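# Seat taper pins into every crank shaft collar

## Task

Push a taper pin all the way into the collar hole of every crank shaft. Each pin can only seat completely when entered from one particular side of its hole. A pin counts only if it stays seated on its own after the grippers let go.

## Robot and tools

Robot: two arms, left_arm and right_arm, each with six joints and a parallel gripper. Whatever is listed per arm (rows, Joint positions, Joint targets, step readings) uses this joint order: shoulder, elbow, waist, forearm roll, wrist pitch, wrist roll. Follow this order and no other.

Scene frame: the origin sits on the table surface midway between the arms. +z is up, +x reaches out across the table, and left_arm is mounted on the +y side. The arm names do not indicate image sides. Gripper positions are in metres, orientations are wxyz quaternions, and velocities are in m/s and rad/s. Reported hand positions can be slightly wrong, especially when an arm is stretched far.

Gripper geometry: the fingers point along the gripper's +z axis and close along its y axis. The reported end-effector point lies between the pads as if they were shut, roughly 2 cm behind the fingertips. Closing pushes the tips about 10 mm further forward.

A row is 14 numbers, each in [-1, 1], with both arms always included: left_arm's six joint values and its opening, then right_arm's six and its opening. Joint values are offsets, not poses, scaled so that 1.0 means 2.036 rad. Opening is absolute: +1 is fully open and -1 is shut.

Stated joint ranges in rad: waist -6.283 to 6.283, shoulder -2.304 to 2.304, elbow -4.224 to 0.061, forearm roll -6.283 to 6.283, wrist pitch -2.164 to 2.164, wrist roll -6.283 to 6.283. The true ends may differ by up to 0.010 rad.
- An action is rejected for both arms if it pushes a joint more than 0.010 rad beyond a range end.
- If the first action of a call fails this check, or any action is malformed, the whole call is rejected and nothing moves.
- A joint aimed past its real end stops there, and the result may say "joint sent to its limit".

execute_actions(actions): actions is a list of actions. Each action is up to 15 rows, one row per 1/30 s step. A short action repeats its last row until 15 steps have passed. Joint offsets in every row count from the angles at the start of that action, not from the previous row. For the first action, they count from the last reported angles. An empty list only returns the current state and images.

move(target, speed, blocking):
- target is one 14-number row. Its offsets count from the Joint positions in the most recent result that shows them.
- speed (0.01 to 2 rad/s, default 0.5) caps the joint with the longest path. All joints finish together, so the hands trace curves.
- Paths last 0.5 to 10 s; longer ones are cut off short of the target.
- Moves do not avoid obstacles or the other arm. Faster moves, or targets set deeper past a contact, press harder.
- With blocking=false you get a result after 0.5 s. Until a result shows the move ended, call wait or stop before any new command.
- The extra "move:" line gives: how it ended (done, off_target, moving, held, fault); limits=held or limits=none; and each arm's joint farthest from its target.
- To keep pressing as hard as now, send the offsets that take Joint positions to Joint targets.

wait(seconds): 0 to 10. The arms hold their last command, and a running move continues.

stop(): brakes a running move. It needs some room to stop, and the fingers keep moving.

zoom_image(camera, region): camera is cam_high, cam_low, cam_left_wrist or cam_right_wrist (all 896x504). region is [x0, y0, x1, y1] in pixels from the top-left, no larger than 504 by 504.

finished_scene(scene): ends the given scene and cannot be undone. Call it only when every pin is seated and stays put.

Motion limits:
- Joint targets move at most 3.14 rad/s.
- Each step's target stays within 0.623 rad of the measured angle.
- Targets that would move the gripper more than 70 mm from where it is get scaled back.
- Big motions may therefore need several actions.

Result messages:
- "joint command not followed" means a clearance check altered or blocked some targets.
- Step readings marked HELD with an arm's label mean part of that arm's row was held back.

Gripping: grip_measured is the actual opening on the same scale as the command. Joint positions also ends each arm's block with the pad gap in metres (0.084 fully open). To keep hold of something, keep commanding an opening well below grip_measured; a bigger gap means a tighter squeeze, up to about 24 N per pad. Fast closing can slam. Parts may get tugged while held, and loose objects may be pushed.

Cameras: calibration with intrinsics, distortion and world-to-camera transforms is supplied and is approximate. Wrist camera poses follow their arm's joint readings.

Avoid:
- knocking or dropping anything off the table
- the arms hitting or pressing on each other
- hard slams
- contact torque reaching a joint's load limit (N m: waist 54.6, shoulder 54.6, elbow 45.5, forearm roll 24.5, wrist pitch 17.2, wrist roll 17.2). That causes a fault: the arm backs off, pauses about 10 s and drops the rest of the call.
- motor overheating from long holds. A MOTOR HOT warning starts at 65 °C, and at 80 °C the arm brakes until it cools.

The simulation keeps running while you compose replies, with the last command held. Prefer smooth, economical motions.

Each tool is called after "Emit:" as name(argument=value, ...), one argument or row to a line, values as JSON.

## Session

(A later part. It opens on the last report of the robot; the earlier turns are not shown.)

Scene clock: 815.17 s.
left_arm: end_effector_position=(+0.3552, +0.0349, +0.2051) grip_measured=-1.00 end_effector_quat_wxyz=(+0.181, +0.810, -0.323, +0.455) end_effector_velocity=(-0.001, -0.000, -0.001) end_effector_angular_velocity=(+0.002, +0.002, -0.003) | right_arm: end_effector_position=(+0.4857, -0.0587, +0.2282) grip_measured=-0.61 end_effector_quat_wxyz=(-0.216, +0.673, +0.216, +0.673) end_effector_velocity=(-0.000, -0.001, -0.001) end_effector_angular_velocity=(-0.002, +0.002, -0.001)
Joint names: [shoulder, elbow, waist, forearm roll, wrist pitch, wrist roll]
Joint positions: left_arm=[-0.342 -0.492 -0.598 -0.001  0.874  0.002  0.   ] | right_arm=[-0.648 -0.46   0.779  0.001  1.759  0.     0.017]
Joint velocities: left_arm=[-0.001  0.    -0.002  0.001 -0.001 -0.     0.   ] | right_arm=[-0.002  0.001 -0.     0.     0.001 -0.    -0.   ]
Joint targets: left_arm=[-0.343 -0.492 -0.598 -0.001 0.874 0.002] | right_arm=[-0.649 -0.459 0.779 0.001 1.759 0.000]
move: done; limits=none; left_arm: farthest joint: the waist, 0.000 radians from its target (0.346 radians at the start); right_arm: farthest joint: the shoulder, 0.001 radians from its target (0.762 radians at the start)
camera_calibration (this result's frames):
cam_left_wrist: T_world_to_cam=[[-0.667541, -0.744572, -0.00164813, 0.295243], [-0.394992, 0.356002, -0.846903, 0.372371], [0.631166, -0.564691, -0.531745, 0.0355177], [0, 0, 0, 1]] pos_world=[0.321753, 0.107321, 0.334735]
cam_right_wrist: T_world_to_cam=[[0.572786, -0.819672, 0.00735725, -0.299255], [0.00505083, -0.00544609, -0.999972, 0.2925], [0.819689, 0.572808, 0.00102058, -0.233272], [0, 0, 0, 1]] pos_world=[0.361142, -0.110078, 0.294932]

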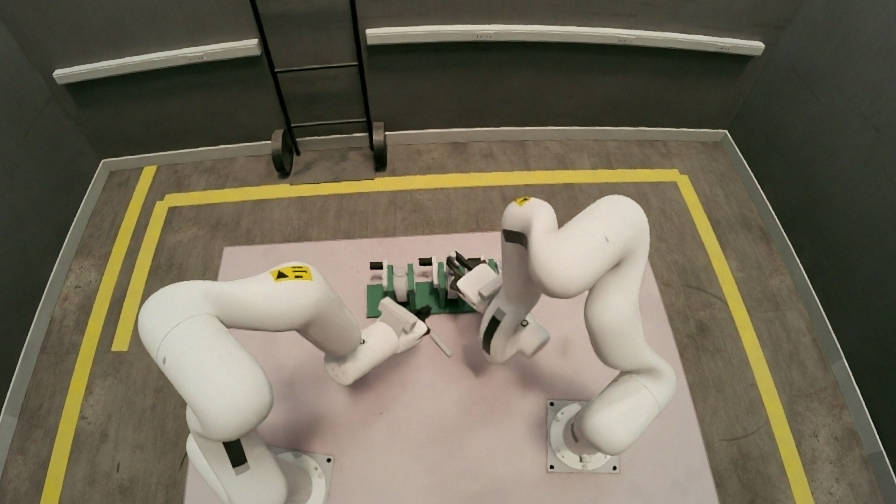

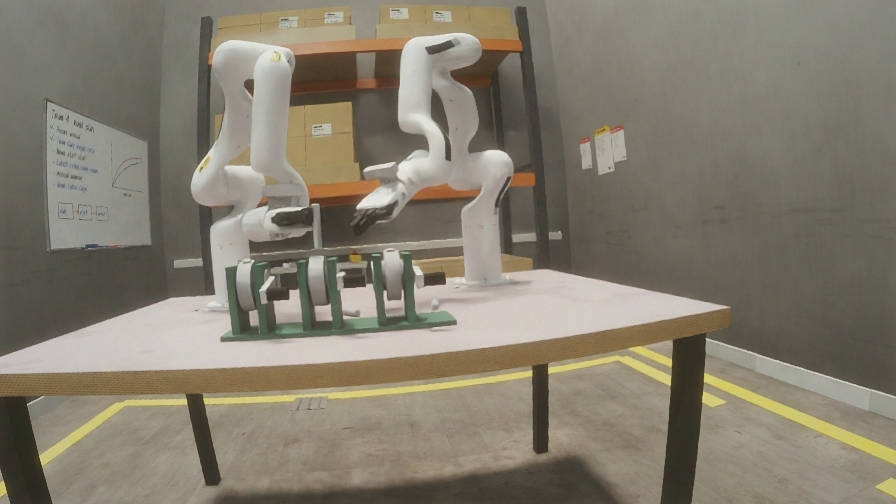

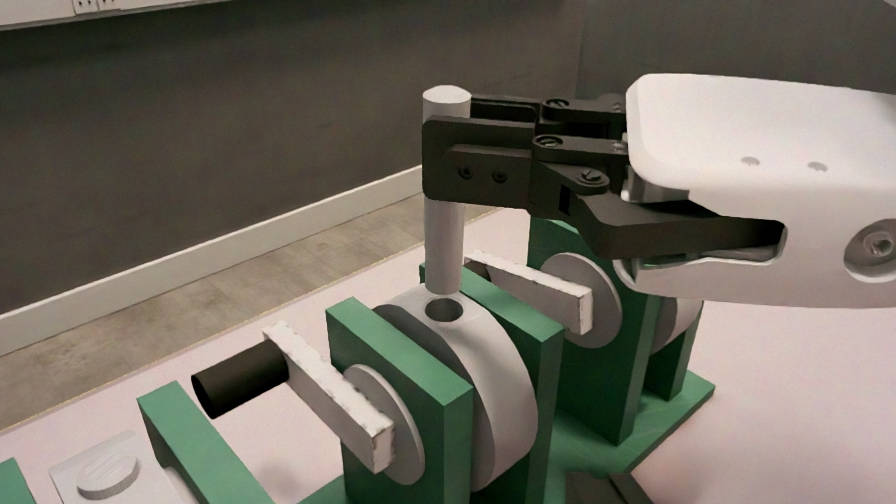

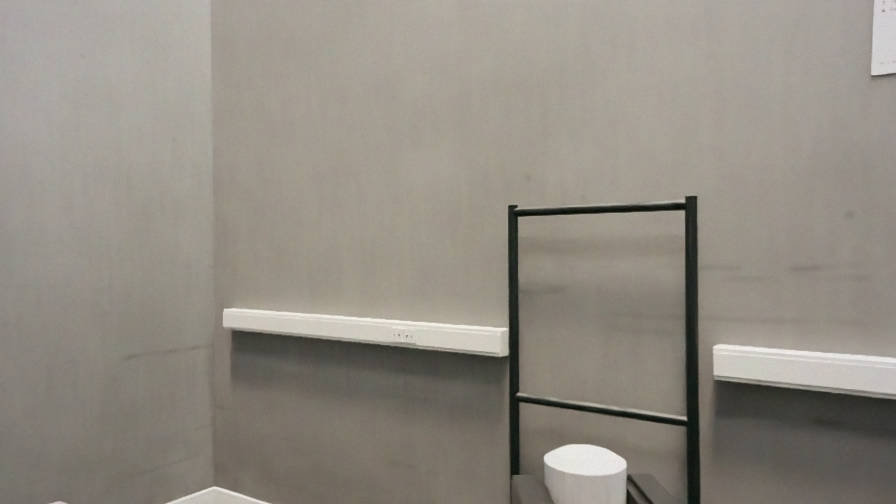

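Emit:
move(
  target=[0,0,0,0,0,0,-1,-0.0192,-0.006,-0.0013,0,0.0131,0,-1],
  speed=0.03,
)

Emit:
zoom_image(
  camera="cam_low",
  region=[280,210,360,290],
)

Emit:
zoom_image(
  camera="cam_left_wrist",
  region=[370,220,520,370],
)

Scene clock: 829.60 s.
left_arm: end_effector_position=(+0.3552, +0.0349, +0.2051) grip_measured=-1.00 end_effector_quat_wxyz=(+0.181, +0.810, -0.323, +0.455) end_effector_velocity=(+0.001, +0.001, +0.001) end_effector_angular_velocity=(-0.001, -0.001, +0.002) | right_arm: end_effector_position=(+0.4865, -0.0599, +0.2170) grip_measured=-0.61 end_effector_quat_wxyz=(-0.215, +0.674, +0.215, +0.673) end_effector_velocity=(-0.000, +0.000, +0.001) end_effector_angular_velocity=(+0.001, -0.002, +0.001)
Joint names: [shoulder, elbow, waist, forearm roll, wrist pitch, wrist roll]
Joint positions: left_arm=[-0.342 -0.492 -0.598 -0.001  0.874  0.002  0.   ] | right_arm=[-0.688 -0.472  0.776  0.001  1.786  0.     0.017]
Joint velocities: left_arm=[ 0.002 -0.     0.002 -0.001 -0.001  0.     0.   ] | right_arm=[ 0.001  0.     0.001  0.     0.001 -0.001  0.   ]
Joint targets: left_arm=[-0.342 -0.492 -0.598 -0.001 0.874 0.002] | right_arm=[-0.688 -0.472 0.776 0.001 1.786 0.000]
move: done; limits=none; left_arm: farthest joint: the waist, 0.000 radians from its target (0.000 radians at the start); right_arm: farthest joint: the waist, 0.000 radians from its target (0.002 radians at the start)
camera_calibration (this result's frames):
cam_left_wrist: T_world_to_cam=[[-0.667541, -0.744571, -0.00164804, 0.295243], [-0.394992, 0.356002, -0.846902, 0.372371], [0.631166, -0.564691, -0.531746, 0.0355179], [0, 0, 0, 1]] pos_world=[0.321752, 0.107321, 0.334735]
cam_right_wrist: T_world_to_cam=[[0.570625, -0.821177, 0.00739526, -0.299665], [0.00492871, -0.00558053, -0.999972, 0.281429], [0.821196, 0.570646, 0.000862955, -0.234053], [0, 0, 0, 1]] pos_world=[0.361813, -0.110946, 0.283839]

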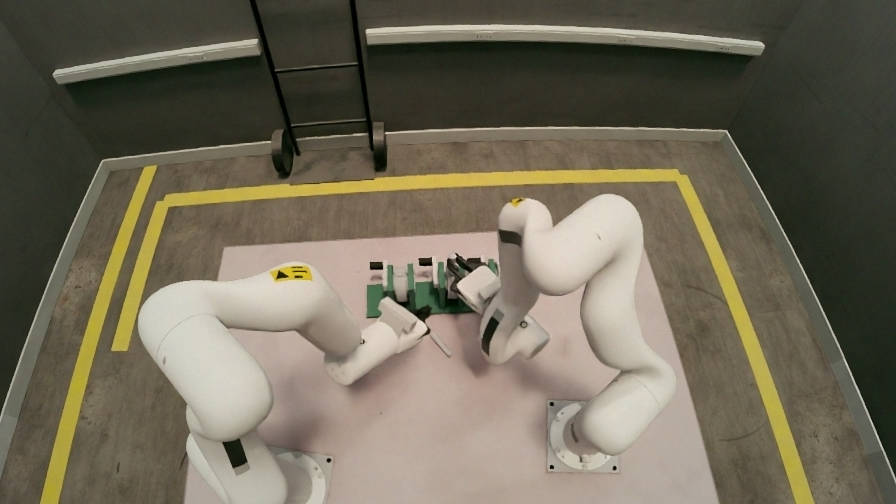

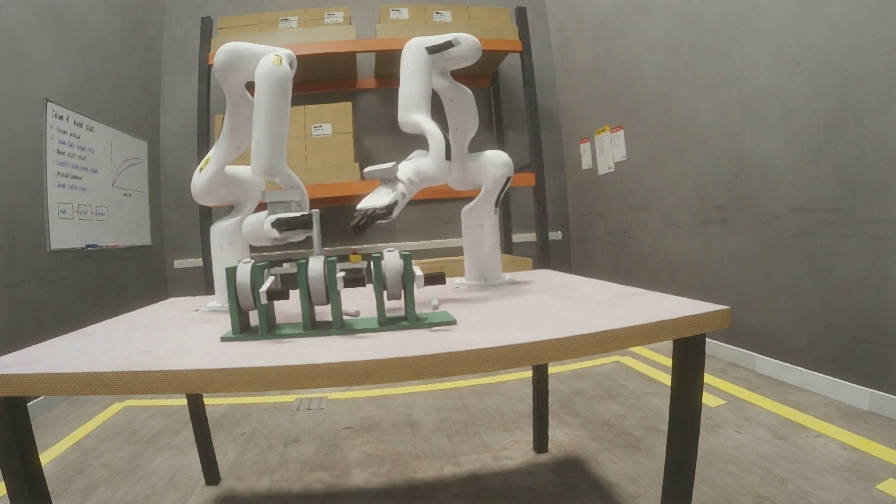

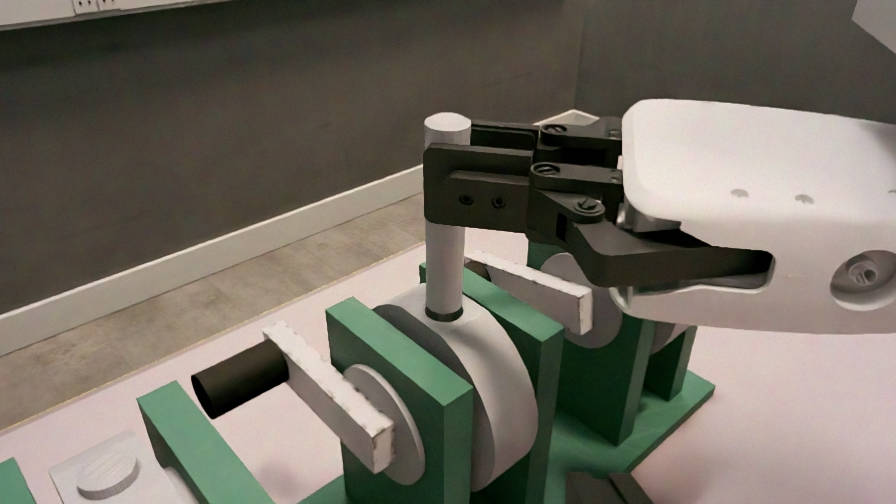

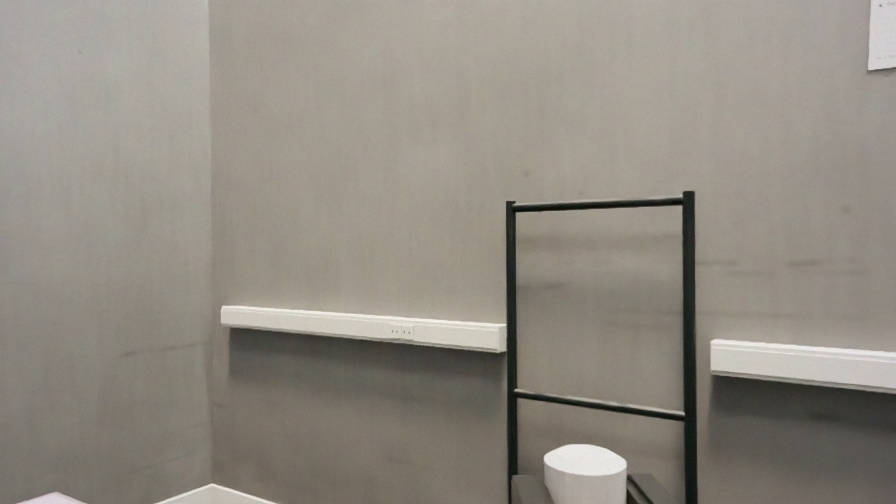

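Region (280, 210, 360, 290) of cam_low's 896x504 image, scaled by 6.300, with more detail than that image has.

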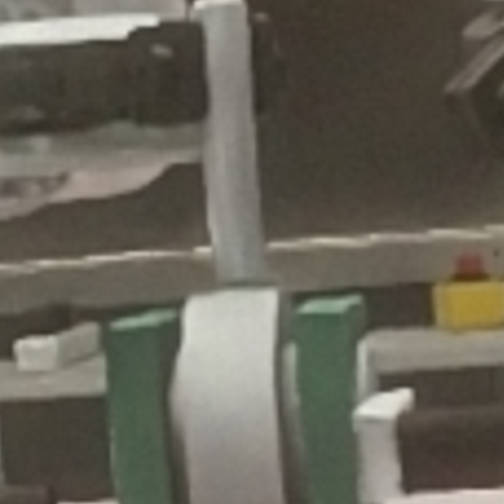

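Region (370, 220, 520, 370) of cam_left_wrist's 896x504 image, scaled by 3.360, with more detail than that image has.

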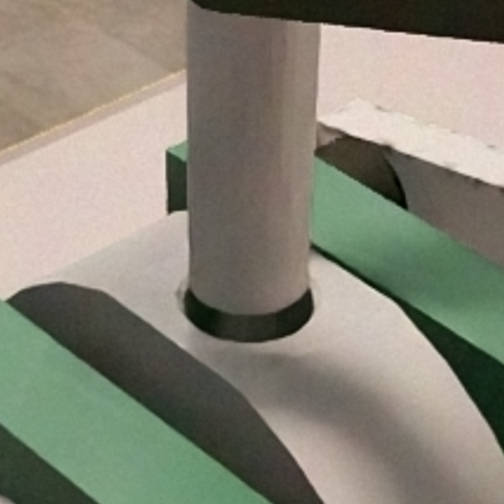

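Emit:
move(
  target=[0,0,0,0,0,0,-1,-0.0105,-0.0033,0,0,0.0072,0,-1],
  speed=0.015,
)

Emit:
zoom_image(
  camera="cam_left_wrist",
  region=[370,220,520,370],
)

Scene clock: 838.70 s.
left_arm: end_effector_position=(+0.3552, +0.0349, +0.2051) grip_measured=-1.00 end_effector_quat_wxyz=(+0.181, +0.810, -0.323, +0.455) end_effector_velocity=(-0.000, +0.000, -0.001) end_effector_angular_velocity=(+0.002, +0.002, -0.000) | right_arm: end_effector_position=(+0.4866, -0.0600, +0.2116) grip_measured=-0.61 end_effector_quat_wxyz=(-0.215, +0.673, +0.215, +0.674) end_effector_velocity=(+0.000, -0.000, -0.001) end_effector_angular_velocity=(-0.001, +0.003, -0.001)
Joint names: [shoulder, elbow, waist, forearm roll, wrist pitch, wrist roll]
Joint positions: left_arm=[-0.342 -0.492 -0.598 -0.001  0.874  0.002  0.   ] | right_arm=[-0.709 -0.479  0.776  0.002  1.802  0.     0.017]
Joint velocities: left_arm=[-0.002  0.    -0.     0.    -0.001  0.     0.   ] | right_arm=[-0.002 -0.001 -0.001 -0.    -0.002  0.001 -0.   ]
Joint targets: left_arm=[-0.342 -0.492 -0.598 -0.001 0.874 0.002] | right_arm=[-0.709 -0.478 0.776 0.001 1.801 0.000]
move: done; limits=none; left_arm: farthest joint: the waist, 0.000 radians from its target (0.000 radians at the start); right_arm: farthest joint: the wrist pitch, 0.002 radians from its target (0.015 radians at the start)
camera_calibration (this result's frames):
cam_left_wrist: T_world_to_cam=[[-0.667541, -0.744571, -0.0016481, 0.295243], [-0.394992, 0.356002, -0.846902, 0.372371], [0.631166, -0.564691, -0.531746, 0.0355179], [0, 0, 0, 1]] pos_world=[0.321752, 0.107321, 0.334735]
cam_right_wrist: T_world_to_cam=[[0.570378, -0.821348, 0.00752726, -0.299648], [0.00680791, -0.00443653, -0.999967, 0.275119], [0.821354, 0.57041, 0.00306116, -0.234617], [0, 0, 0, 1]] pos_world=[0.361744, -0.111067, 0.278083]

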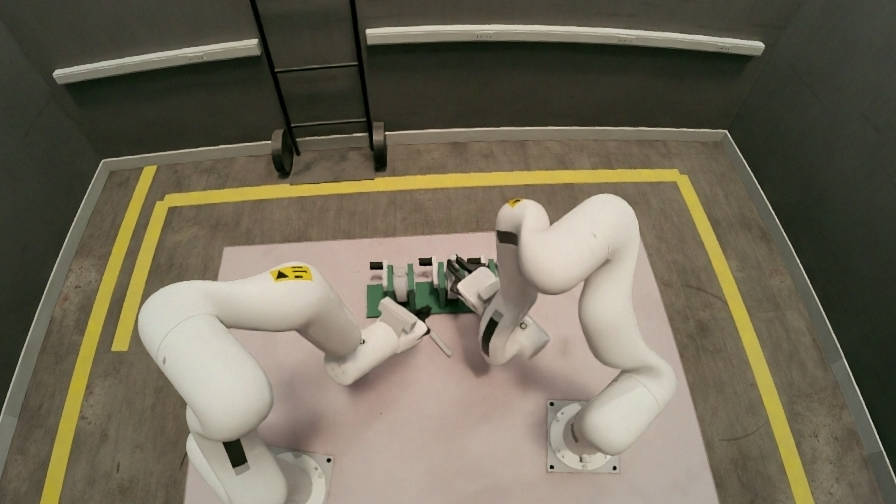

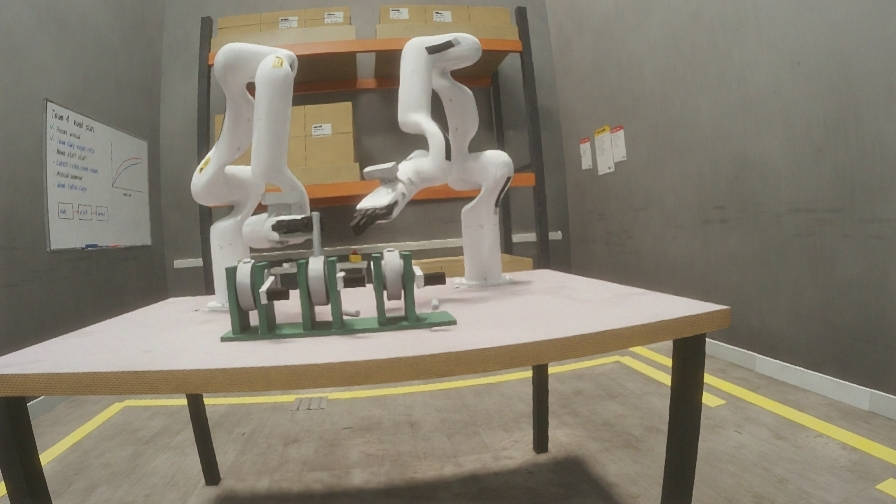

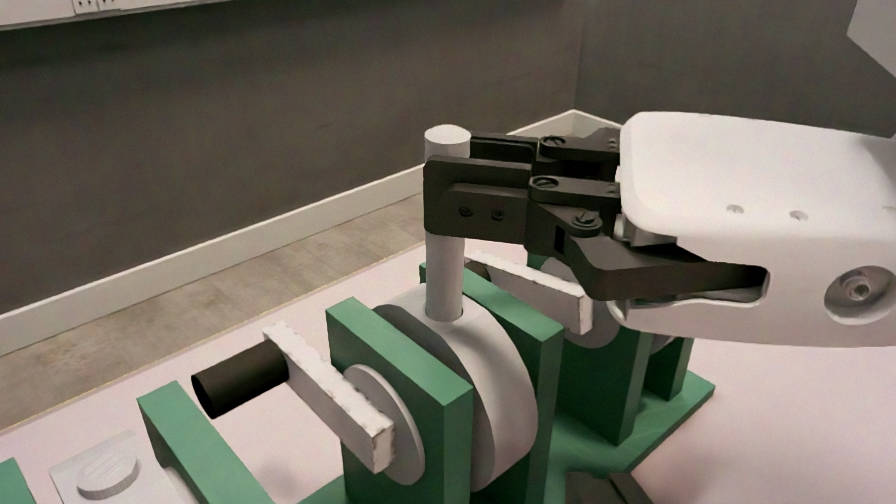

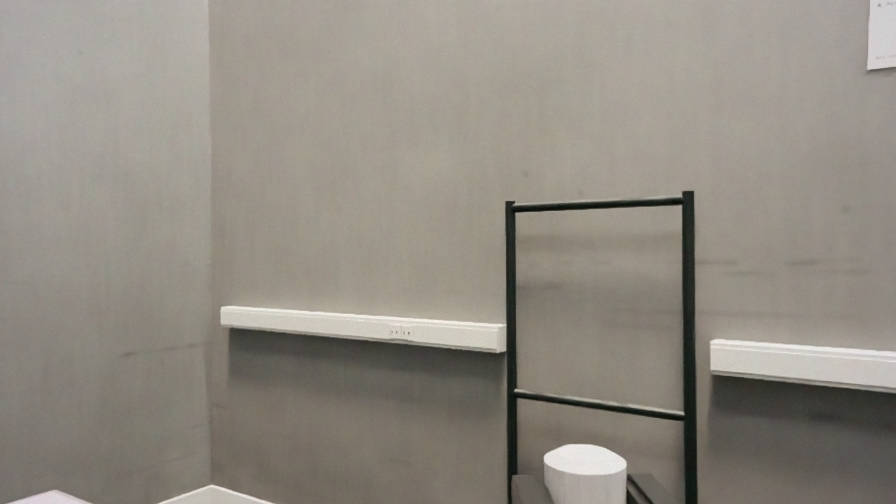

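Region (370, 220, 520, 370) of cam_left_wrist's 896x504 image, scaled by 3.360, with more detail than that image has.

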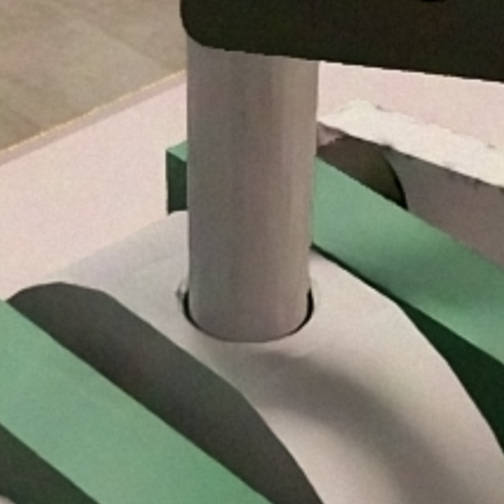

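Emit:
move(
  target=[0,0,0,0,0,0,-1,0,0,0.0015,0,0,0,-1],
  speed=0.01,
)

Emit:
move(
  target=[0,0,0,0,0,0,-1,-0.014,-0.0044,0,0,0.0092,0,-1],
  speed=0.015,
)

Scene clock: 846.80 s.
left_arm: end_effector_position=(+0.3552, +0.0349, +0.2051) grip_measured=-1.00 end_effector_quat_wxyz=(+0.181, +0.810, -0.323, +0.455) end_effector_velocity=(+0.000, -0.000, +0.001) end_effector_angular_velocity=(-0.001, -0.001, -0.001) | right_arm: end_effector_position=(+0.4856, -0.0588, +0.2113) grip_measured=-0.61 end_effector_quat_wxyz=(-0.216, +0.673, +0.216, +0.674) end_effector_velocity=(-0.000, +0.001, +0.000) end_effector_angular_velocity=(+0.002, +0.000, +0.003)
Joint names: [shoulder, elbow, waist, forearm roll, wrist pitch, wrist roll]
Joint positions: left_arm=[-0.342 -0.492 -0.598 -0.001  0.874  0.002  0.   ] | right_arm=[-0.709 -0.479  0.779  0.002  1.802 -0.     0.017]
Joint velocities: left_arm=[ 0.001 -0.     0.     0.001  0.    -0.     0.   ] | right_arm=[ 0.001 -0.     0.001 -0.001 -0.     0.001  0.   ]
Joint targets: left_arm=[-0.342 -0.492 -0.598 -0.001 0.874 0.002] | right_arm=[-0.709 -0.479 0.779 0.002 1.802 0.000]
move: done; limits=none; left_arm: farthest joint: the waist, 0.000 radians from its target (0.000 radians at the start); right_arm: farthest joint: the waist, 0.000 radians from its target (0.003 radians at the start)
camera_calibration (this result's frames):
cam_left_wrist: T_world_to_cam=[[-0.667541, -0.744571, -0.00164806, 0.295243], [-0.394992, 0.356002, -0.846902, 0.372371], [0.631166, -0.564691, -0.531746, 0.035518], [0, 0, 0, 1]] pos_world=[0.321752, 0.107321, 0.334735]
cam_right_wrist: T_world_to_cam=[[0.572546, -0.819836, 0.00780961, -0.299155], [0.00627667, -0.00514209, -0.999967, 0.275091], [0.819849, 0.572576, 0.00220175, -0.233485], [0, 0, 0, 1]] pos_world=[0.360976, -0.110156, 0.277933]

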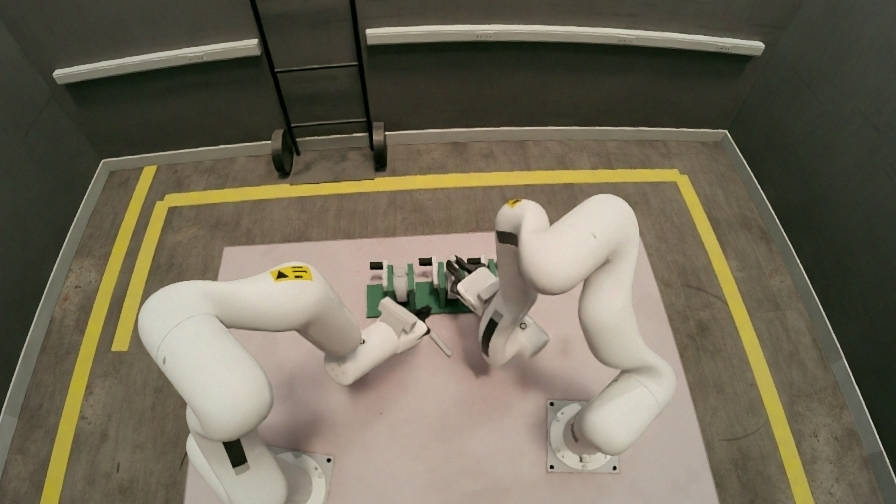

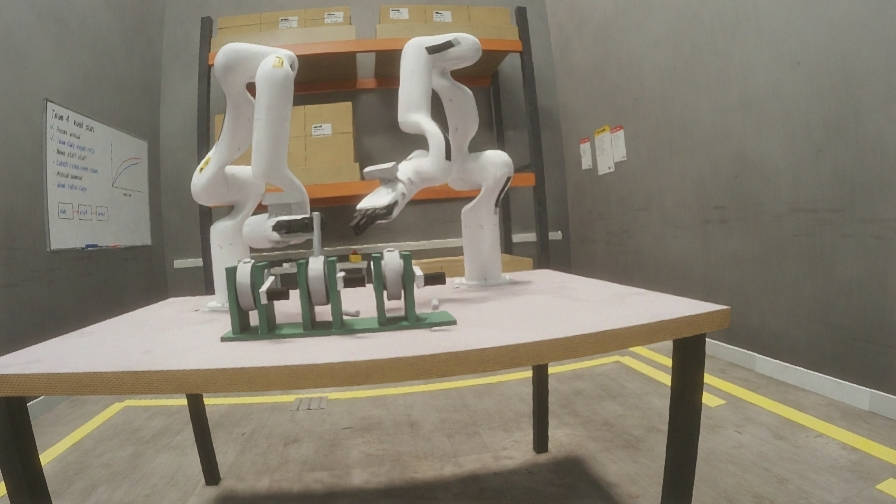

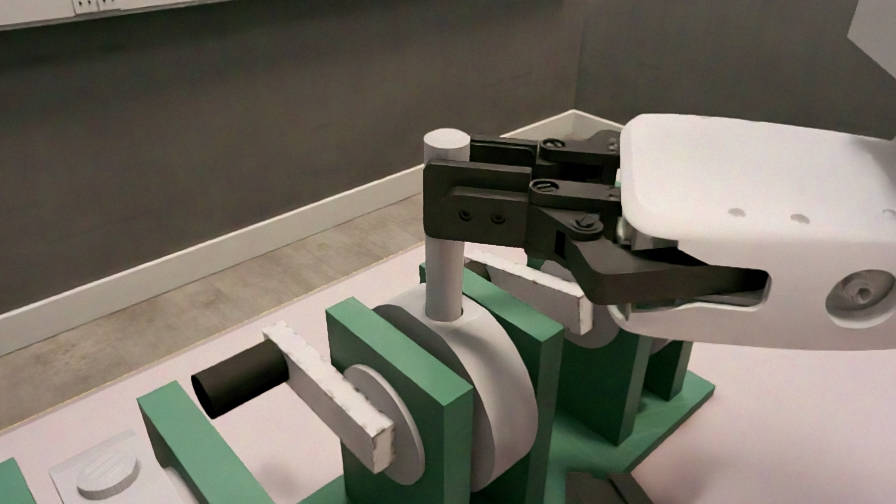

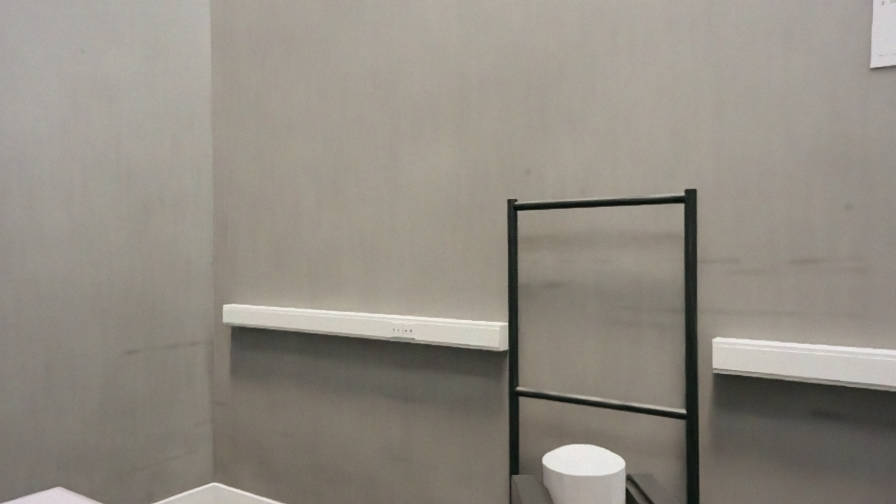

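Scene clock: 848.93 s.
left_arm: end_effector_position=(+0.3552, +0.0349, +0.2051) grip_measured=-1.00 end_effector_quat_wxyz=(+0.181, +0.810, -0.323, +0.455) end_effector_velocity=(+0.000, +0.000, -0.001) end_effector_angular_velocity=(+0.001, +0.001, +0.001) | right_arm: end_effector_position=(+0.4853, -0.0590, +0.2029) grip_measured=-0.61 end_effector_quat_wxyz=(-0.216, +0.673, +0.216, +0.673) end_effector_velocity=(+0.000, +0.000, +0.000) end_effector_angular_velocity=(-0.000, -0.000, +0.000)
Joint names: [shoulder, elbow, waist, forearm roll, wrist pitch, wrist roll]
Joint positions: left_arm=[-0.342 -0.492 -0.598 -0.001  0.874  0.002  0.   ] | right_arm=[-0.737 -0.488  0.779  0.002  1.82  -0.     0.017]
Joint velocities: left_arm=[-0.001 -0.     0.    -0.001 -0.001 -0.     0.   ] | right_arm=[ 0.    -0.    -0.    -0.    -0.001 -0.    -0.   ]
Joint targets: left_arm=[-0.342 -0.492 -0.598 -0.001 0.874 0.002] | right_arm=[-0.737 -0.488 0.779 0.002 1.820 -0.000]
move: done; limits=none; left_arm: farthest joint: the waist, 0.000 radians from its target (0.000 radians at the start); right_arm: farthest joint: the waist, 0.000 radians from its target (0.000 radians at the start)
camera_calibration (this result's frames):
cam_left_wrist: T_world_to_cam=[[-0.667541, -0.744572, -0.00164801, 0.295243], [-0.394992, 0.356002, -0.846902, 0.372371], [0.631166, -0.564691, -0.531746, 0.035518], [0, 0, 0, 1]] pos_world=[0.321752, 0.107321, 0.334735]
cam_right_wrist: T_world_to_cam=[[0.572555, -0.819829, 0.00785014, -0.299107], [0.00561736, -0.00565196, -0.999968, 0.266961], [0.819847, 0.57258, 0.00136922, -0.232845], [0, 0, 0, 1]] pos_world=[0.360653, -0.110385, 0.269619]

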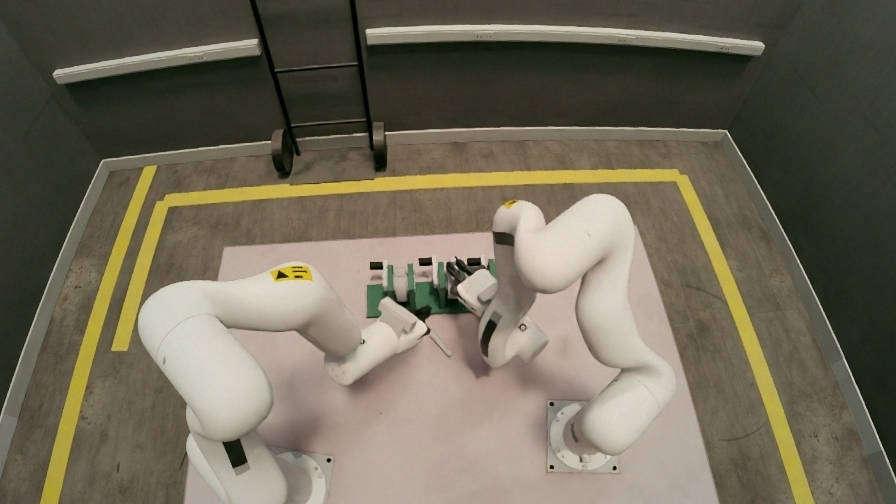

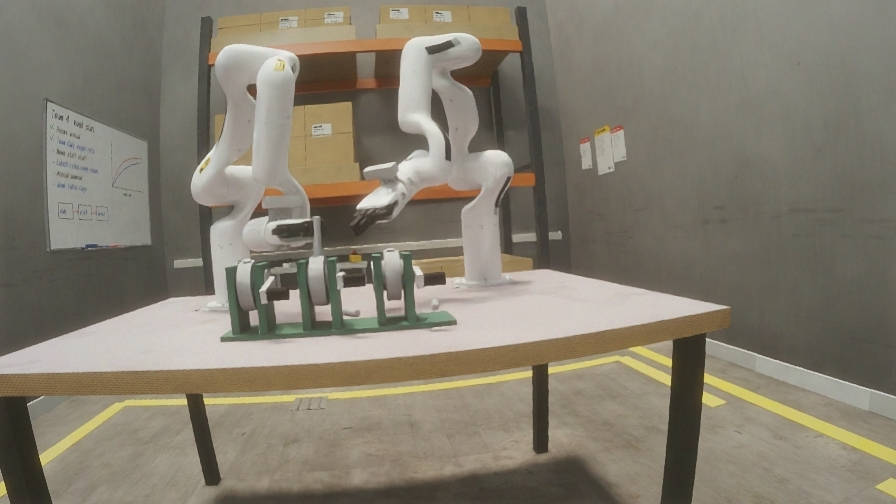

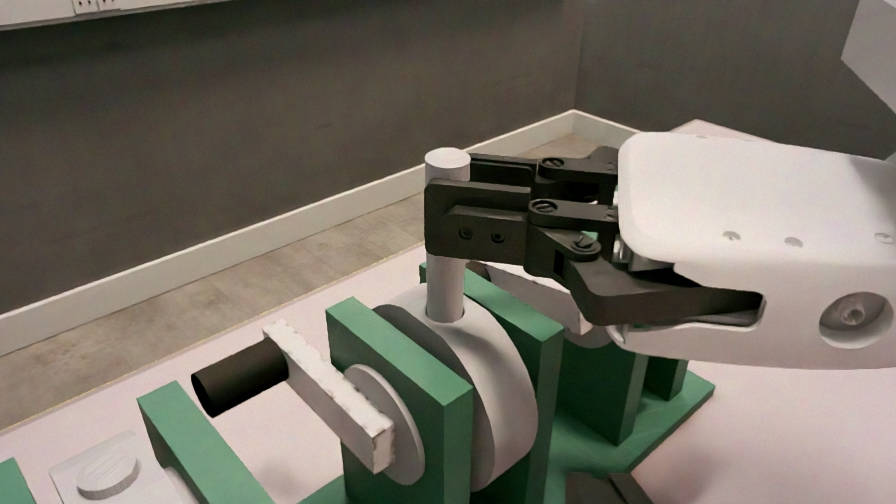

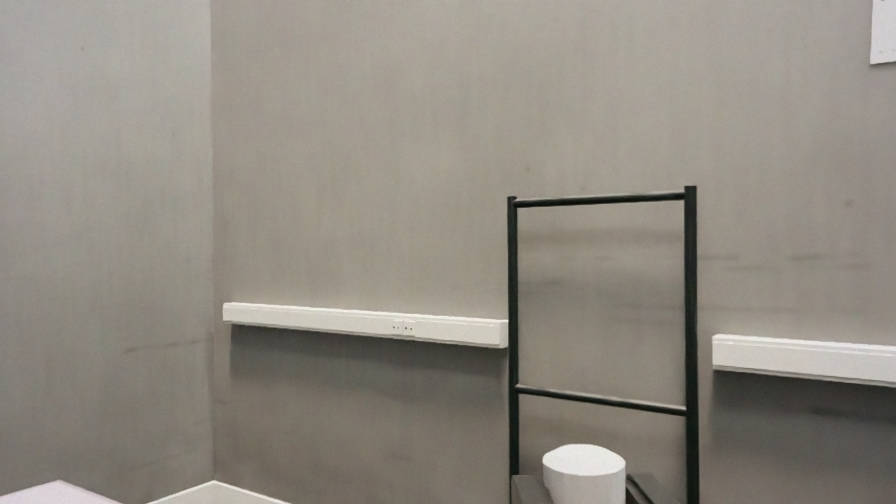

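Emit:
move(
  target=[0,0,0,0,0,0,-1,-0.009,-0.003,0,0,0.006,0,-1],
  speed=0.015,
)

Emit:
execute_actions(
  actions=[
    [[0,0,0,0,0,0,-1,0,0,0,0,0,0,-0.2]],
    [[0,0,0,0,0,0,-1,0,0,0,0,0,0,-0.2]],
    [[0,0,0,0,0,0,-1,0.05,0,0,0,-0.05,0,-0.2]],
  ],
)

Scene clock: 859.80 s.
left_arm: end_effector_position=(+0.3552, +0.0349, +0.2051) grip_measured=-1.00 end_effector_quat_wxyz=(+0.181, +0.810, -0.323, +0.455) end_effector_velocity=(+0.000, +0.000, +0.000) end_effector_angular_velocity=(-0.000, -0.000, +0.001) | right_arm: end_effector_position=(+0.4851, -0.0592, +0.1976) grip_measured=-0.61 end_effector_quat_wxyz=(-0.216, +0.673, +0.216, +0.673) end_effector_velocity=(+0.000, -0.001, -0.001) end_effector_angular_velocity=(-0.001, +0.001, -0.001)
Joint names: [shoulder, elbow, waist, forearm roll, wrist pitch, wrist roll]
Joint positions: left_arm=[-0.342 -0.492 -0.598 -0.001  0.874  0.002  0.   ] | right_arm=[-0.755 -0.494  0.779  0.002  1.833 -0.     0.017]
Joint velocities: left_arm=[-0.    -0.     0.    -0.001  0.001 -0.     0.   ] | right_arm=[-0.001  0.    -0.001  0.     0.    -0.    -0.   ]
Joint targets: left_arm=[-0.342 -0.492 -0.598 -0.001 0.874 0.002] | right_arm=[-0.755 -0.494 0.779 0.002 1.833 -0.000]
move: done; limits=none; left_arm: farthest joint: the waist, 0.000 radians from its target (0.000 radians at the start); right_arm: farthest joint: the waist, 0.000 radians from its target (0.000 radians at the start)
camera_calibration (this result's frames):
cam_left_wrist: T_world_to_cam=[[-0.667541, -0.744572, -0.00164795, 0.295243], [-0.394992, 0.356002, -0.846902, 0.372371], [0.631166, -0.564691, -0.531746, 0.035518], [0, 0, 0, 1]] pos_world=[0.321752, 0.107321, 0.334735]
cam_right_wrist: T_world_to_cam=[[0.572551, -0.819832, 0.00788083, -0.299075], [0.0056766, -0.00564804, -0.999968, 0.261646], [0.81985, 0.572577, 0.00142007, -0.232608], [0, 0, 0, 1]] pos_world=[0.360454, -0.110527, 0.264325]

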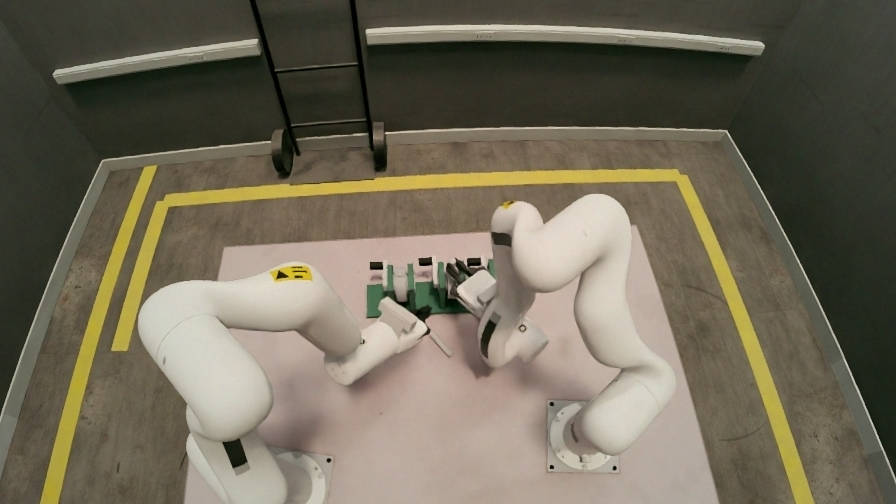

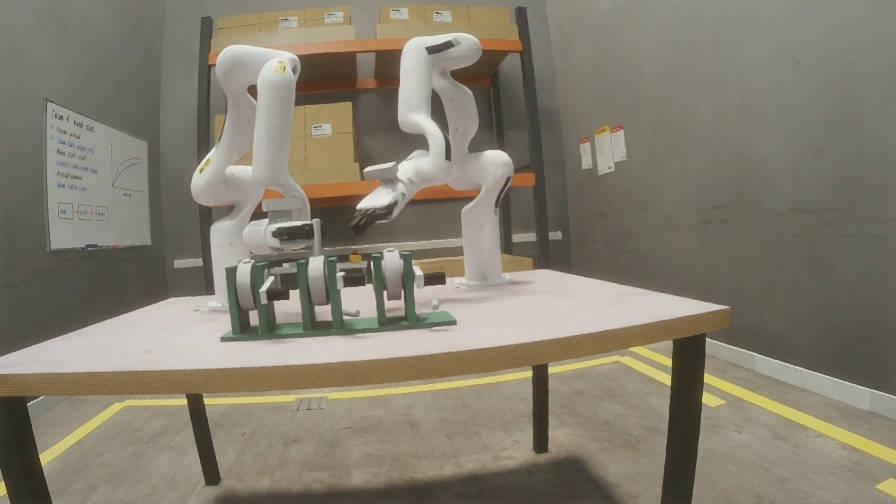

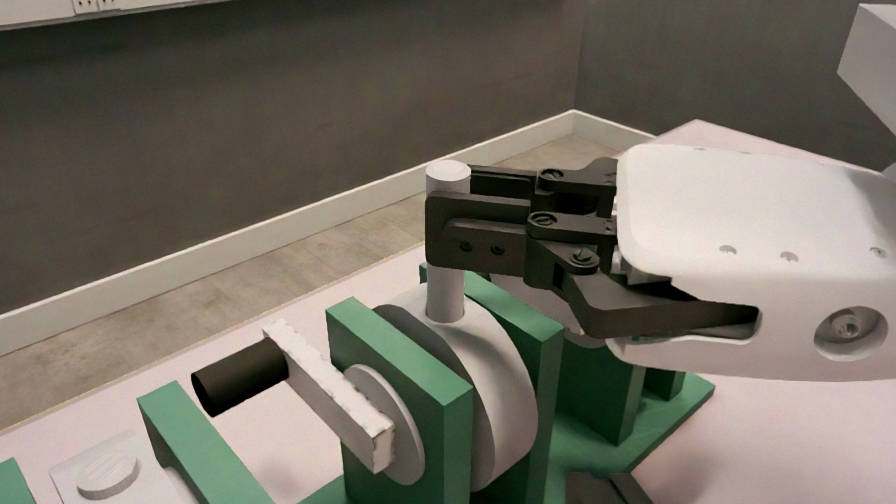

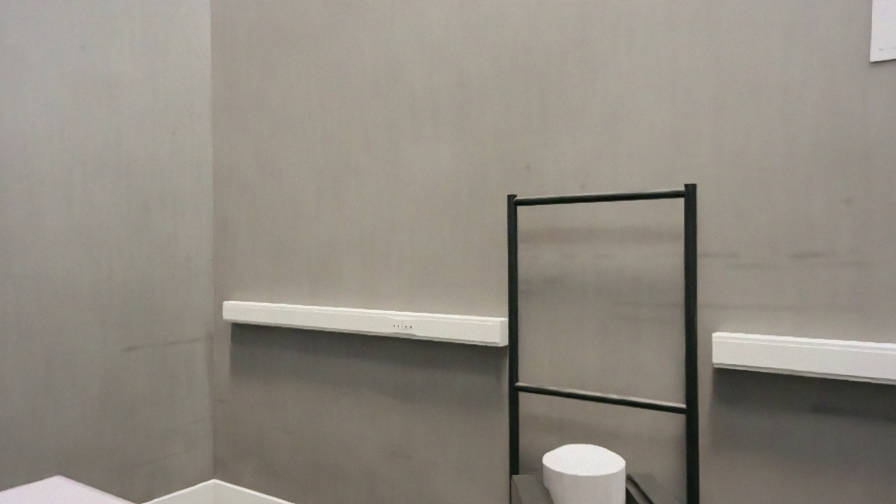

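Scene clock: 861.30 s.
left_arm: end_effector_position=(+0.3552, +0.0349, +0.2051) grip_measured=-1.00 end_effector_quat_wxyz=(+0.181, +0.810, -0.323, +0.455) end_effector_velocity=(-0.000, -0.000, +0.001) end_effector_angular_velocity=(-0.001, -0.001, -0.001) | right_arm: end_effector_position=(+0.4974, -0.0503, +0.2287) grip_measured=-0.21 end_effector_quat_wxyz=(-0.216, +0.674, +0.216, +0.673) end_effector_velocity=(+0.001, +0.001, +0.003) end_effector_angular_velocity=(+0.003, -0.005, +0.000)
Joint names: [shoulder, elbow, waist, forearm roll, wrist pitch, wrist roll]
Joint positions: left_arm=[-0.342 -0.492 -0.598 -0.001  0.874  0.002  0.   ] | right_arm=[-0.654 -0.494  0.779  0.002  1.731 -0.     0.035]
Joint velocities: left_arm=[ 0.001  0.    -0.     0.001  0.001 -0.     0.   ] | right_arm=[ 0.004 -0.002  0.     0.    -0.001 -0.001  0.   ]
Joint targets: left_arm=[-0.342 -0.492 -0.598 -0.001 0.874 0.002] | right_arm=[-0.654 -0.494 0.779 0.002 1.731 -0.000]
Step readings (joint positions; steps 1 to 15: 1st action; 16 to 30: 2nd action; 31 to 45: 3rd action):
0: left_arm=[-0.342 -0.492 -0.598 -0.001 0.874 0.002] | right_arm=[-0.755 -0.494 0.779 0.002 1.833 -0.000]
1: left_arm=[-0.342 -0.492 -0.598 -0.001 0.874 0.002] | right_arm=[-0.755 -0.494 0.779 0.002 1.833 -0.000]
2: left_arm=[-0.342 -0.492 -0.598 -0.001 0.874 0.002] | right_arm=[-0.756 -0.494 0.779 0.001 1.832 0.000]
4: left_arm=[-0.342 -0.492 -0.598 -0.001 0.874 0.002] | right_arm=[-0.756 -0.493 0.780 0.001 1.831 0.001]
8: left_arm=[-0.342 -0.492 -0.598 -0.001 0.874 0.002] | right_arm=[-0.756 -0.494 0.779 0.001 1.832 0.000]
15: left_arm=[-0.342 -0.492 -0.598 -0.001 0.874 0.002] | right_arm=[-0.755 -0.494 0.779 0.002 1.832 -0.000]
16: left_arm=[-0.342 -0.492 -0.598 -0.001 0.874 0.002] | right_arm=[-0.755 -0.494 0.779 0.002 1.832 -0.000]
17: left_arm=[-0.342 -0.492 -0.598 -0.001 0.874 0.002] | right_arm=[-0.755 -0.494 0.779 0.002 1.832 -0.000]
19: left_arm=[-0.342 -0.492 -0.598 -0.001 0.874 0.002] | right_arm=[-0.755 -0.494 0.779 0.002 1.832 -0.000]
23: left_arm=[-0.342 -0.492 -0.598 -0.001 0.874 0.002] | right_arm=[-0.755 -0.494 0.779 0.002 1.832 -0.000]
30: left_arm=[-0.342 -0.492 -0.598 -0.001 0.874 0.002] | right_arm=[-0.755 -0.494 0.779 0.002 1.832 -0.000]
31: left_arm=[-0.342 -0.492 -0.598 -0.001 0.874 0.002] | right_arm=[-0.755 -0.494 0.779 0.002 1.832 -0.000]
32: left_arm=[-0.342 -0.492 -0.598 -0.001 0.874 0.002] | right_arm=[-0.750 -0.493 0.779 0.002 1.825 -0.000]
34: left_arm=[-0.342 -0.492 -0.598 -0.001 0.874 0.002] | right_arm=[-0.700 -0.492 0.779 0.002 1.773 -0.000]
38: left_arm=[-0.342 -0.492 -0.598 -0.001 0.874 0.002] | right_arm=[-0.653 -0.495 0.779 0.002 1.733 -0.000]
45: Joint positions above
camera_calibration (this result's frames):
cam_left_wrist: T_world_to_cam=[[-0.667541, -0.744572, -0.00164766, 0.295242], [-0.394992, 0.356002, -0.846902, 0.372371], [0.631166, -0.564691, -0.531746, 0.035518], [0, 0, 0, 1]] pos_world=[0.321752, 0.107321, 0.334735]
cam_right_wrist: T_world_to_cam=[[0.572692, -0.819735, 0.00760748, -0.299062], [0.00475328, -0.00595936, -0.999971, 0.293187], [0.819757, 0.572711, 0.000483549, -0.247554], [0, 0, 0, 1]] pos_world=[0.372811, -0.101628, 0.295574]

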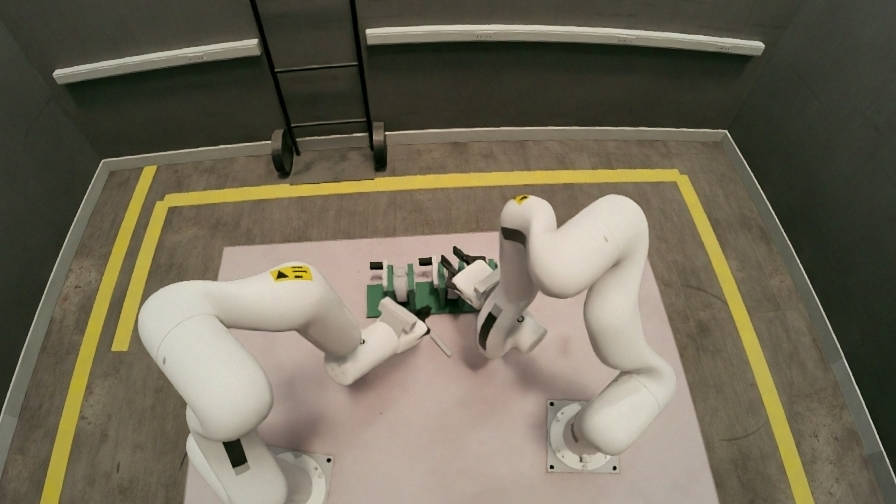

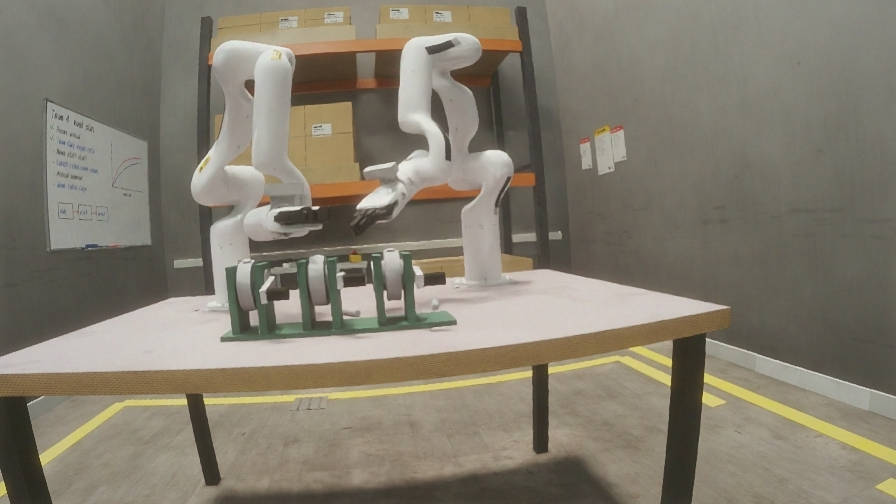

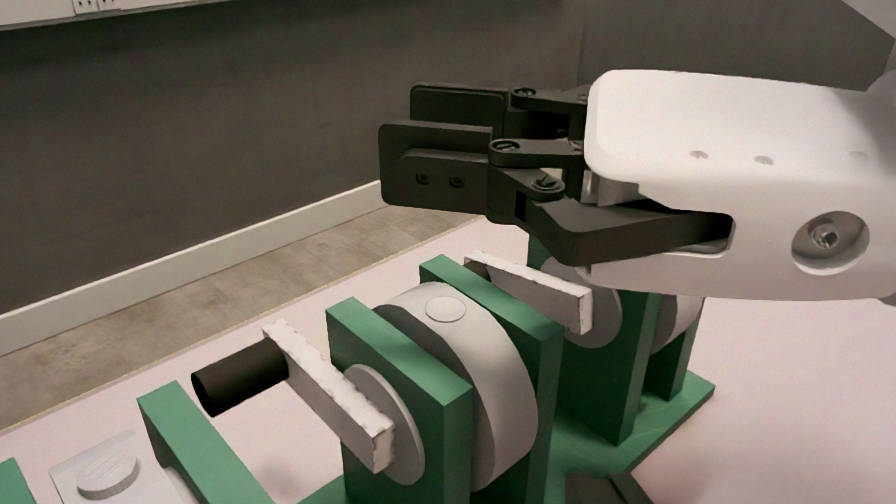

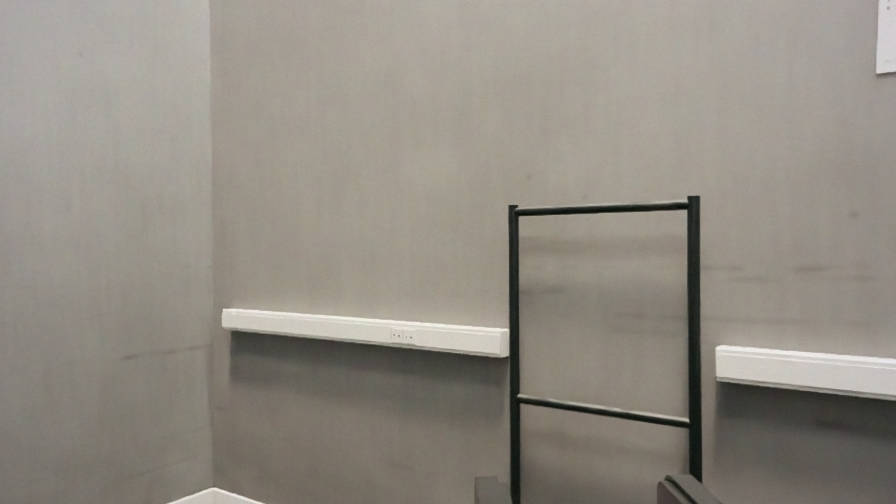

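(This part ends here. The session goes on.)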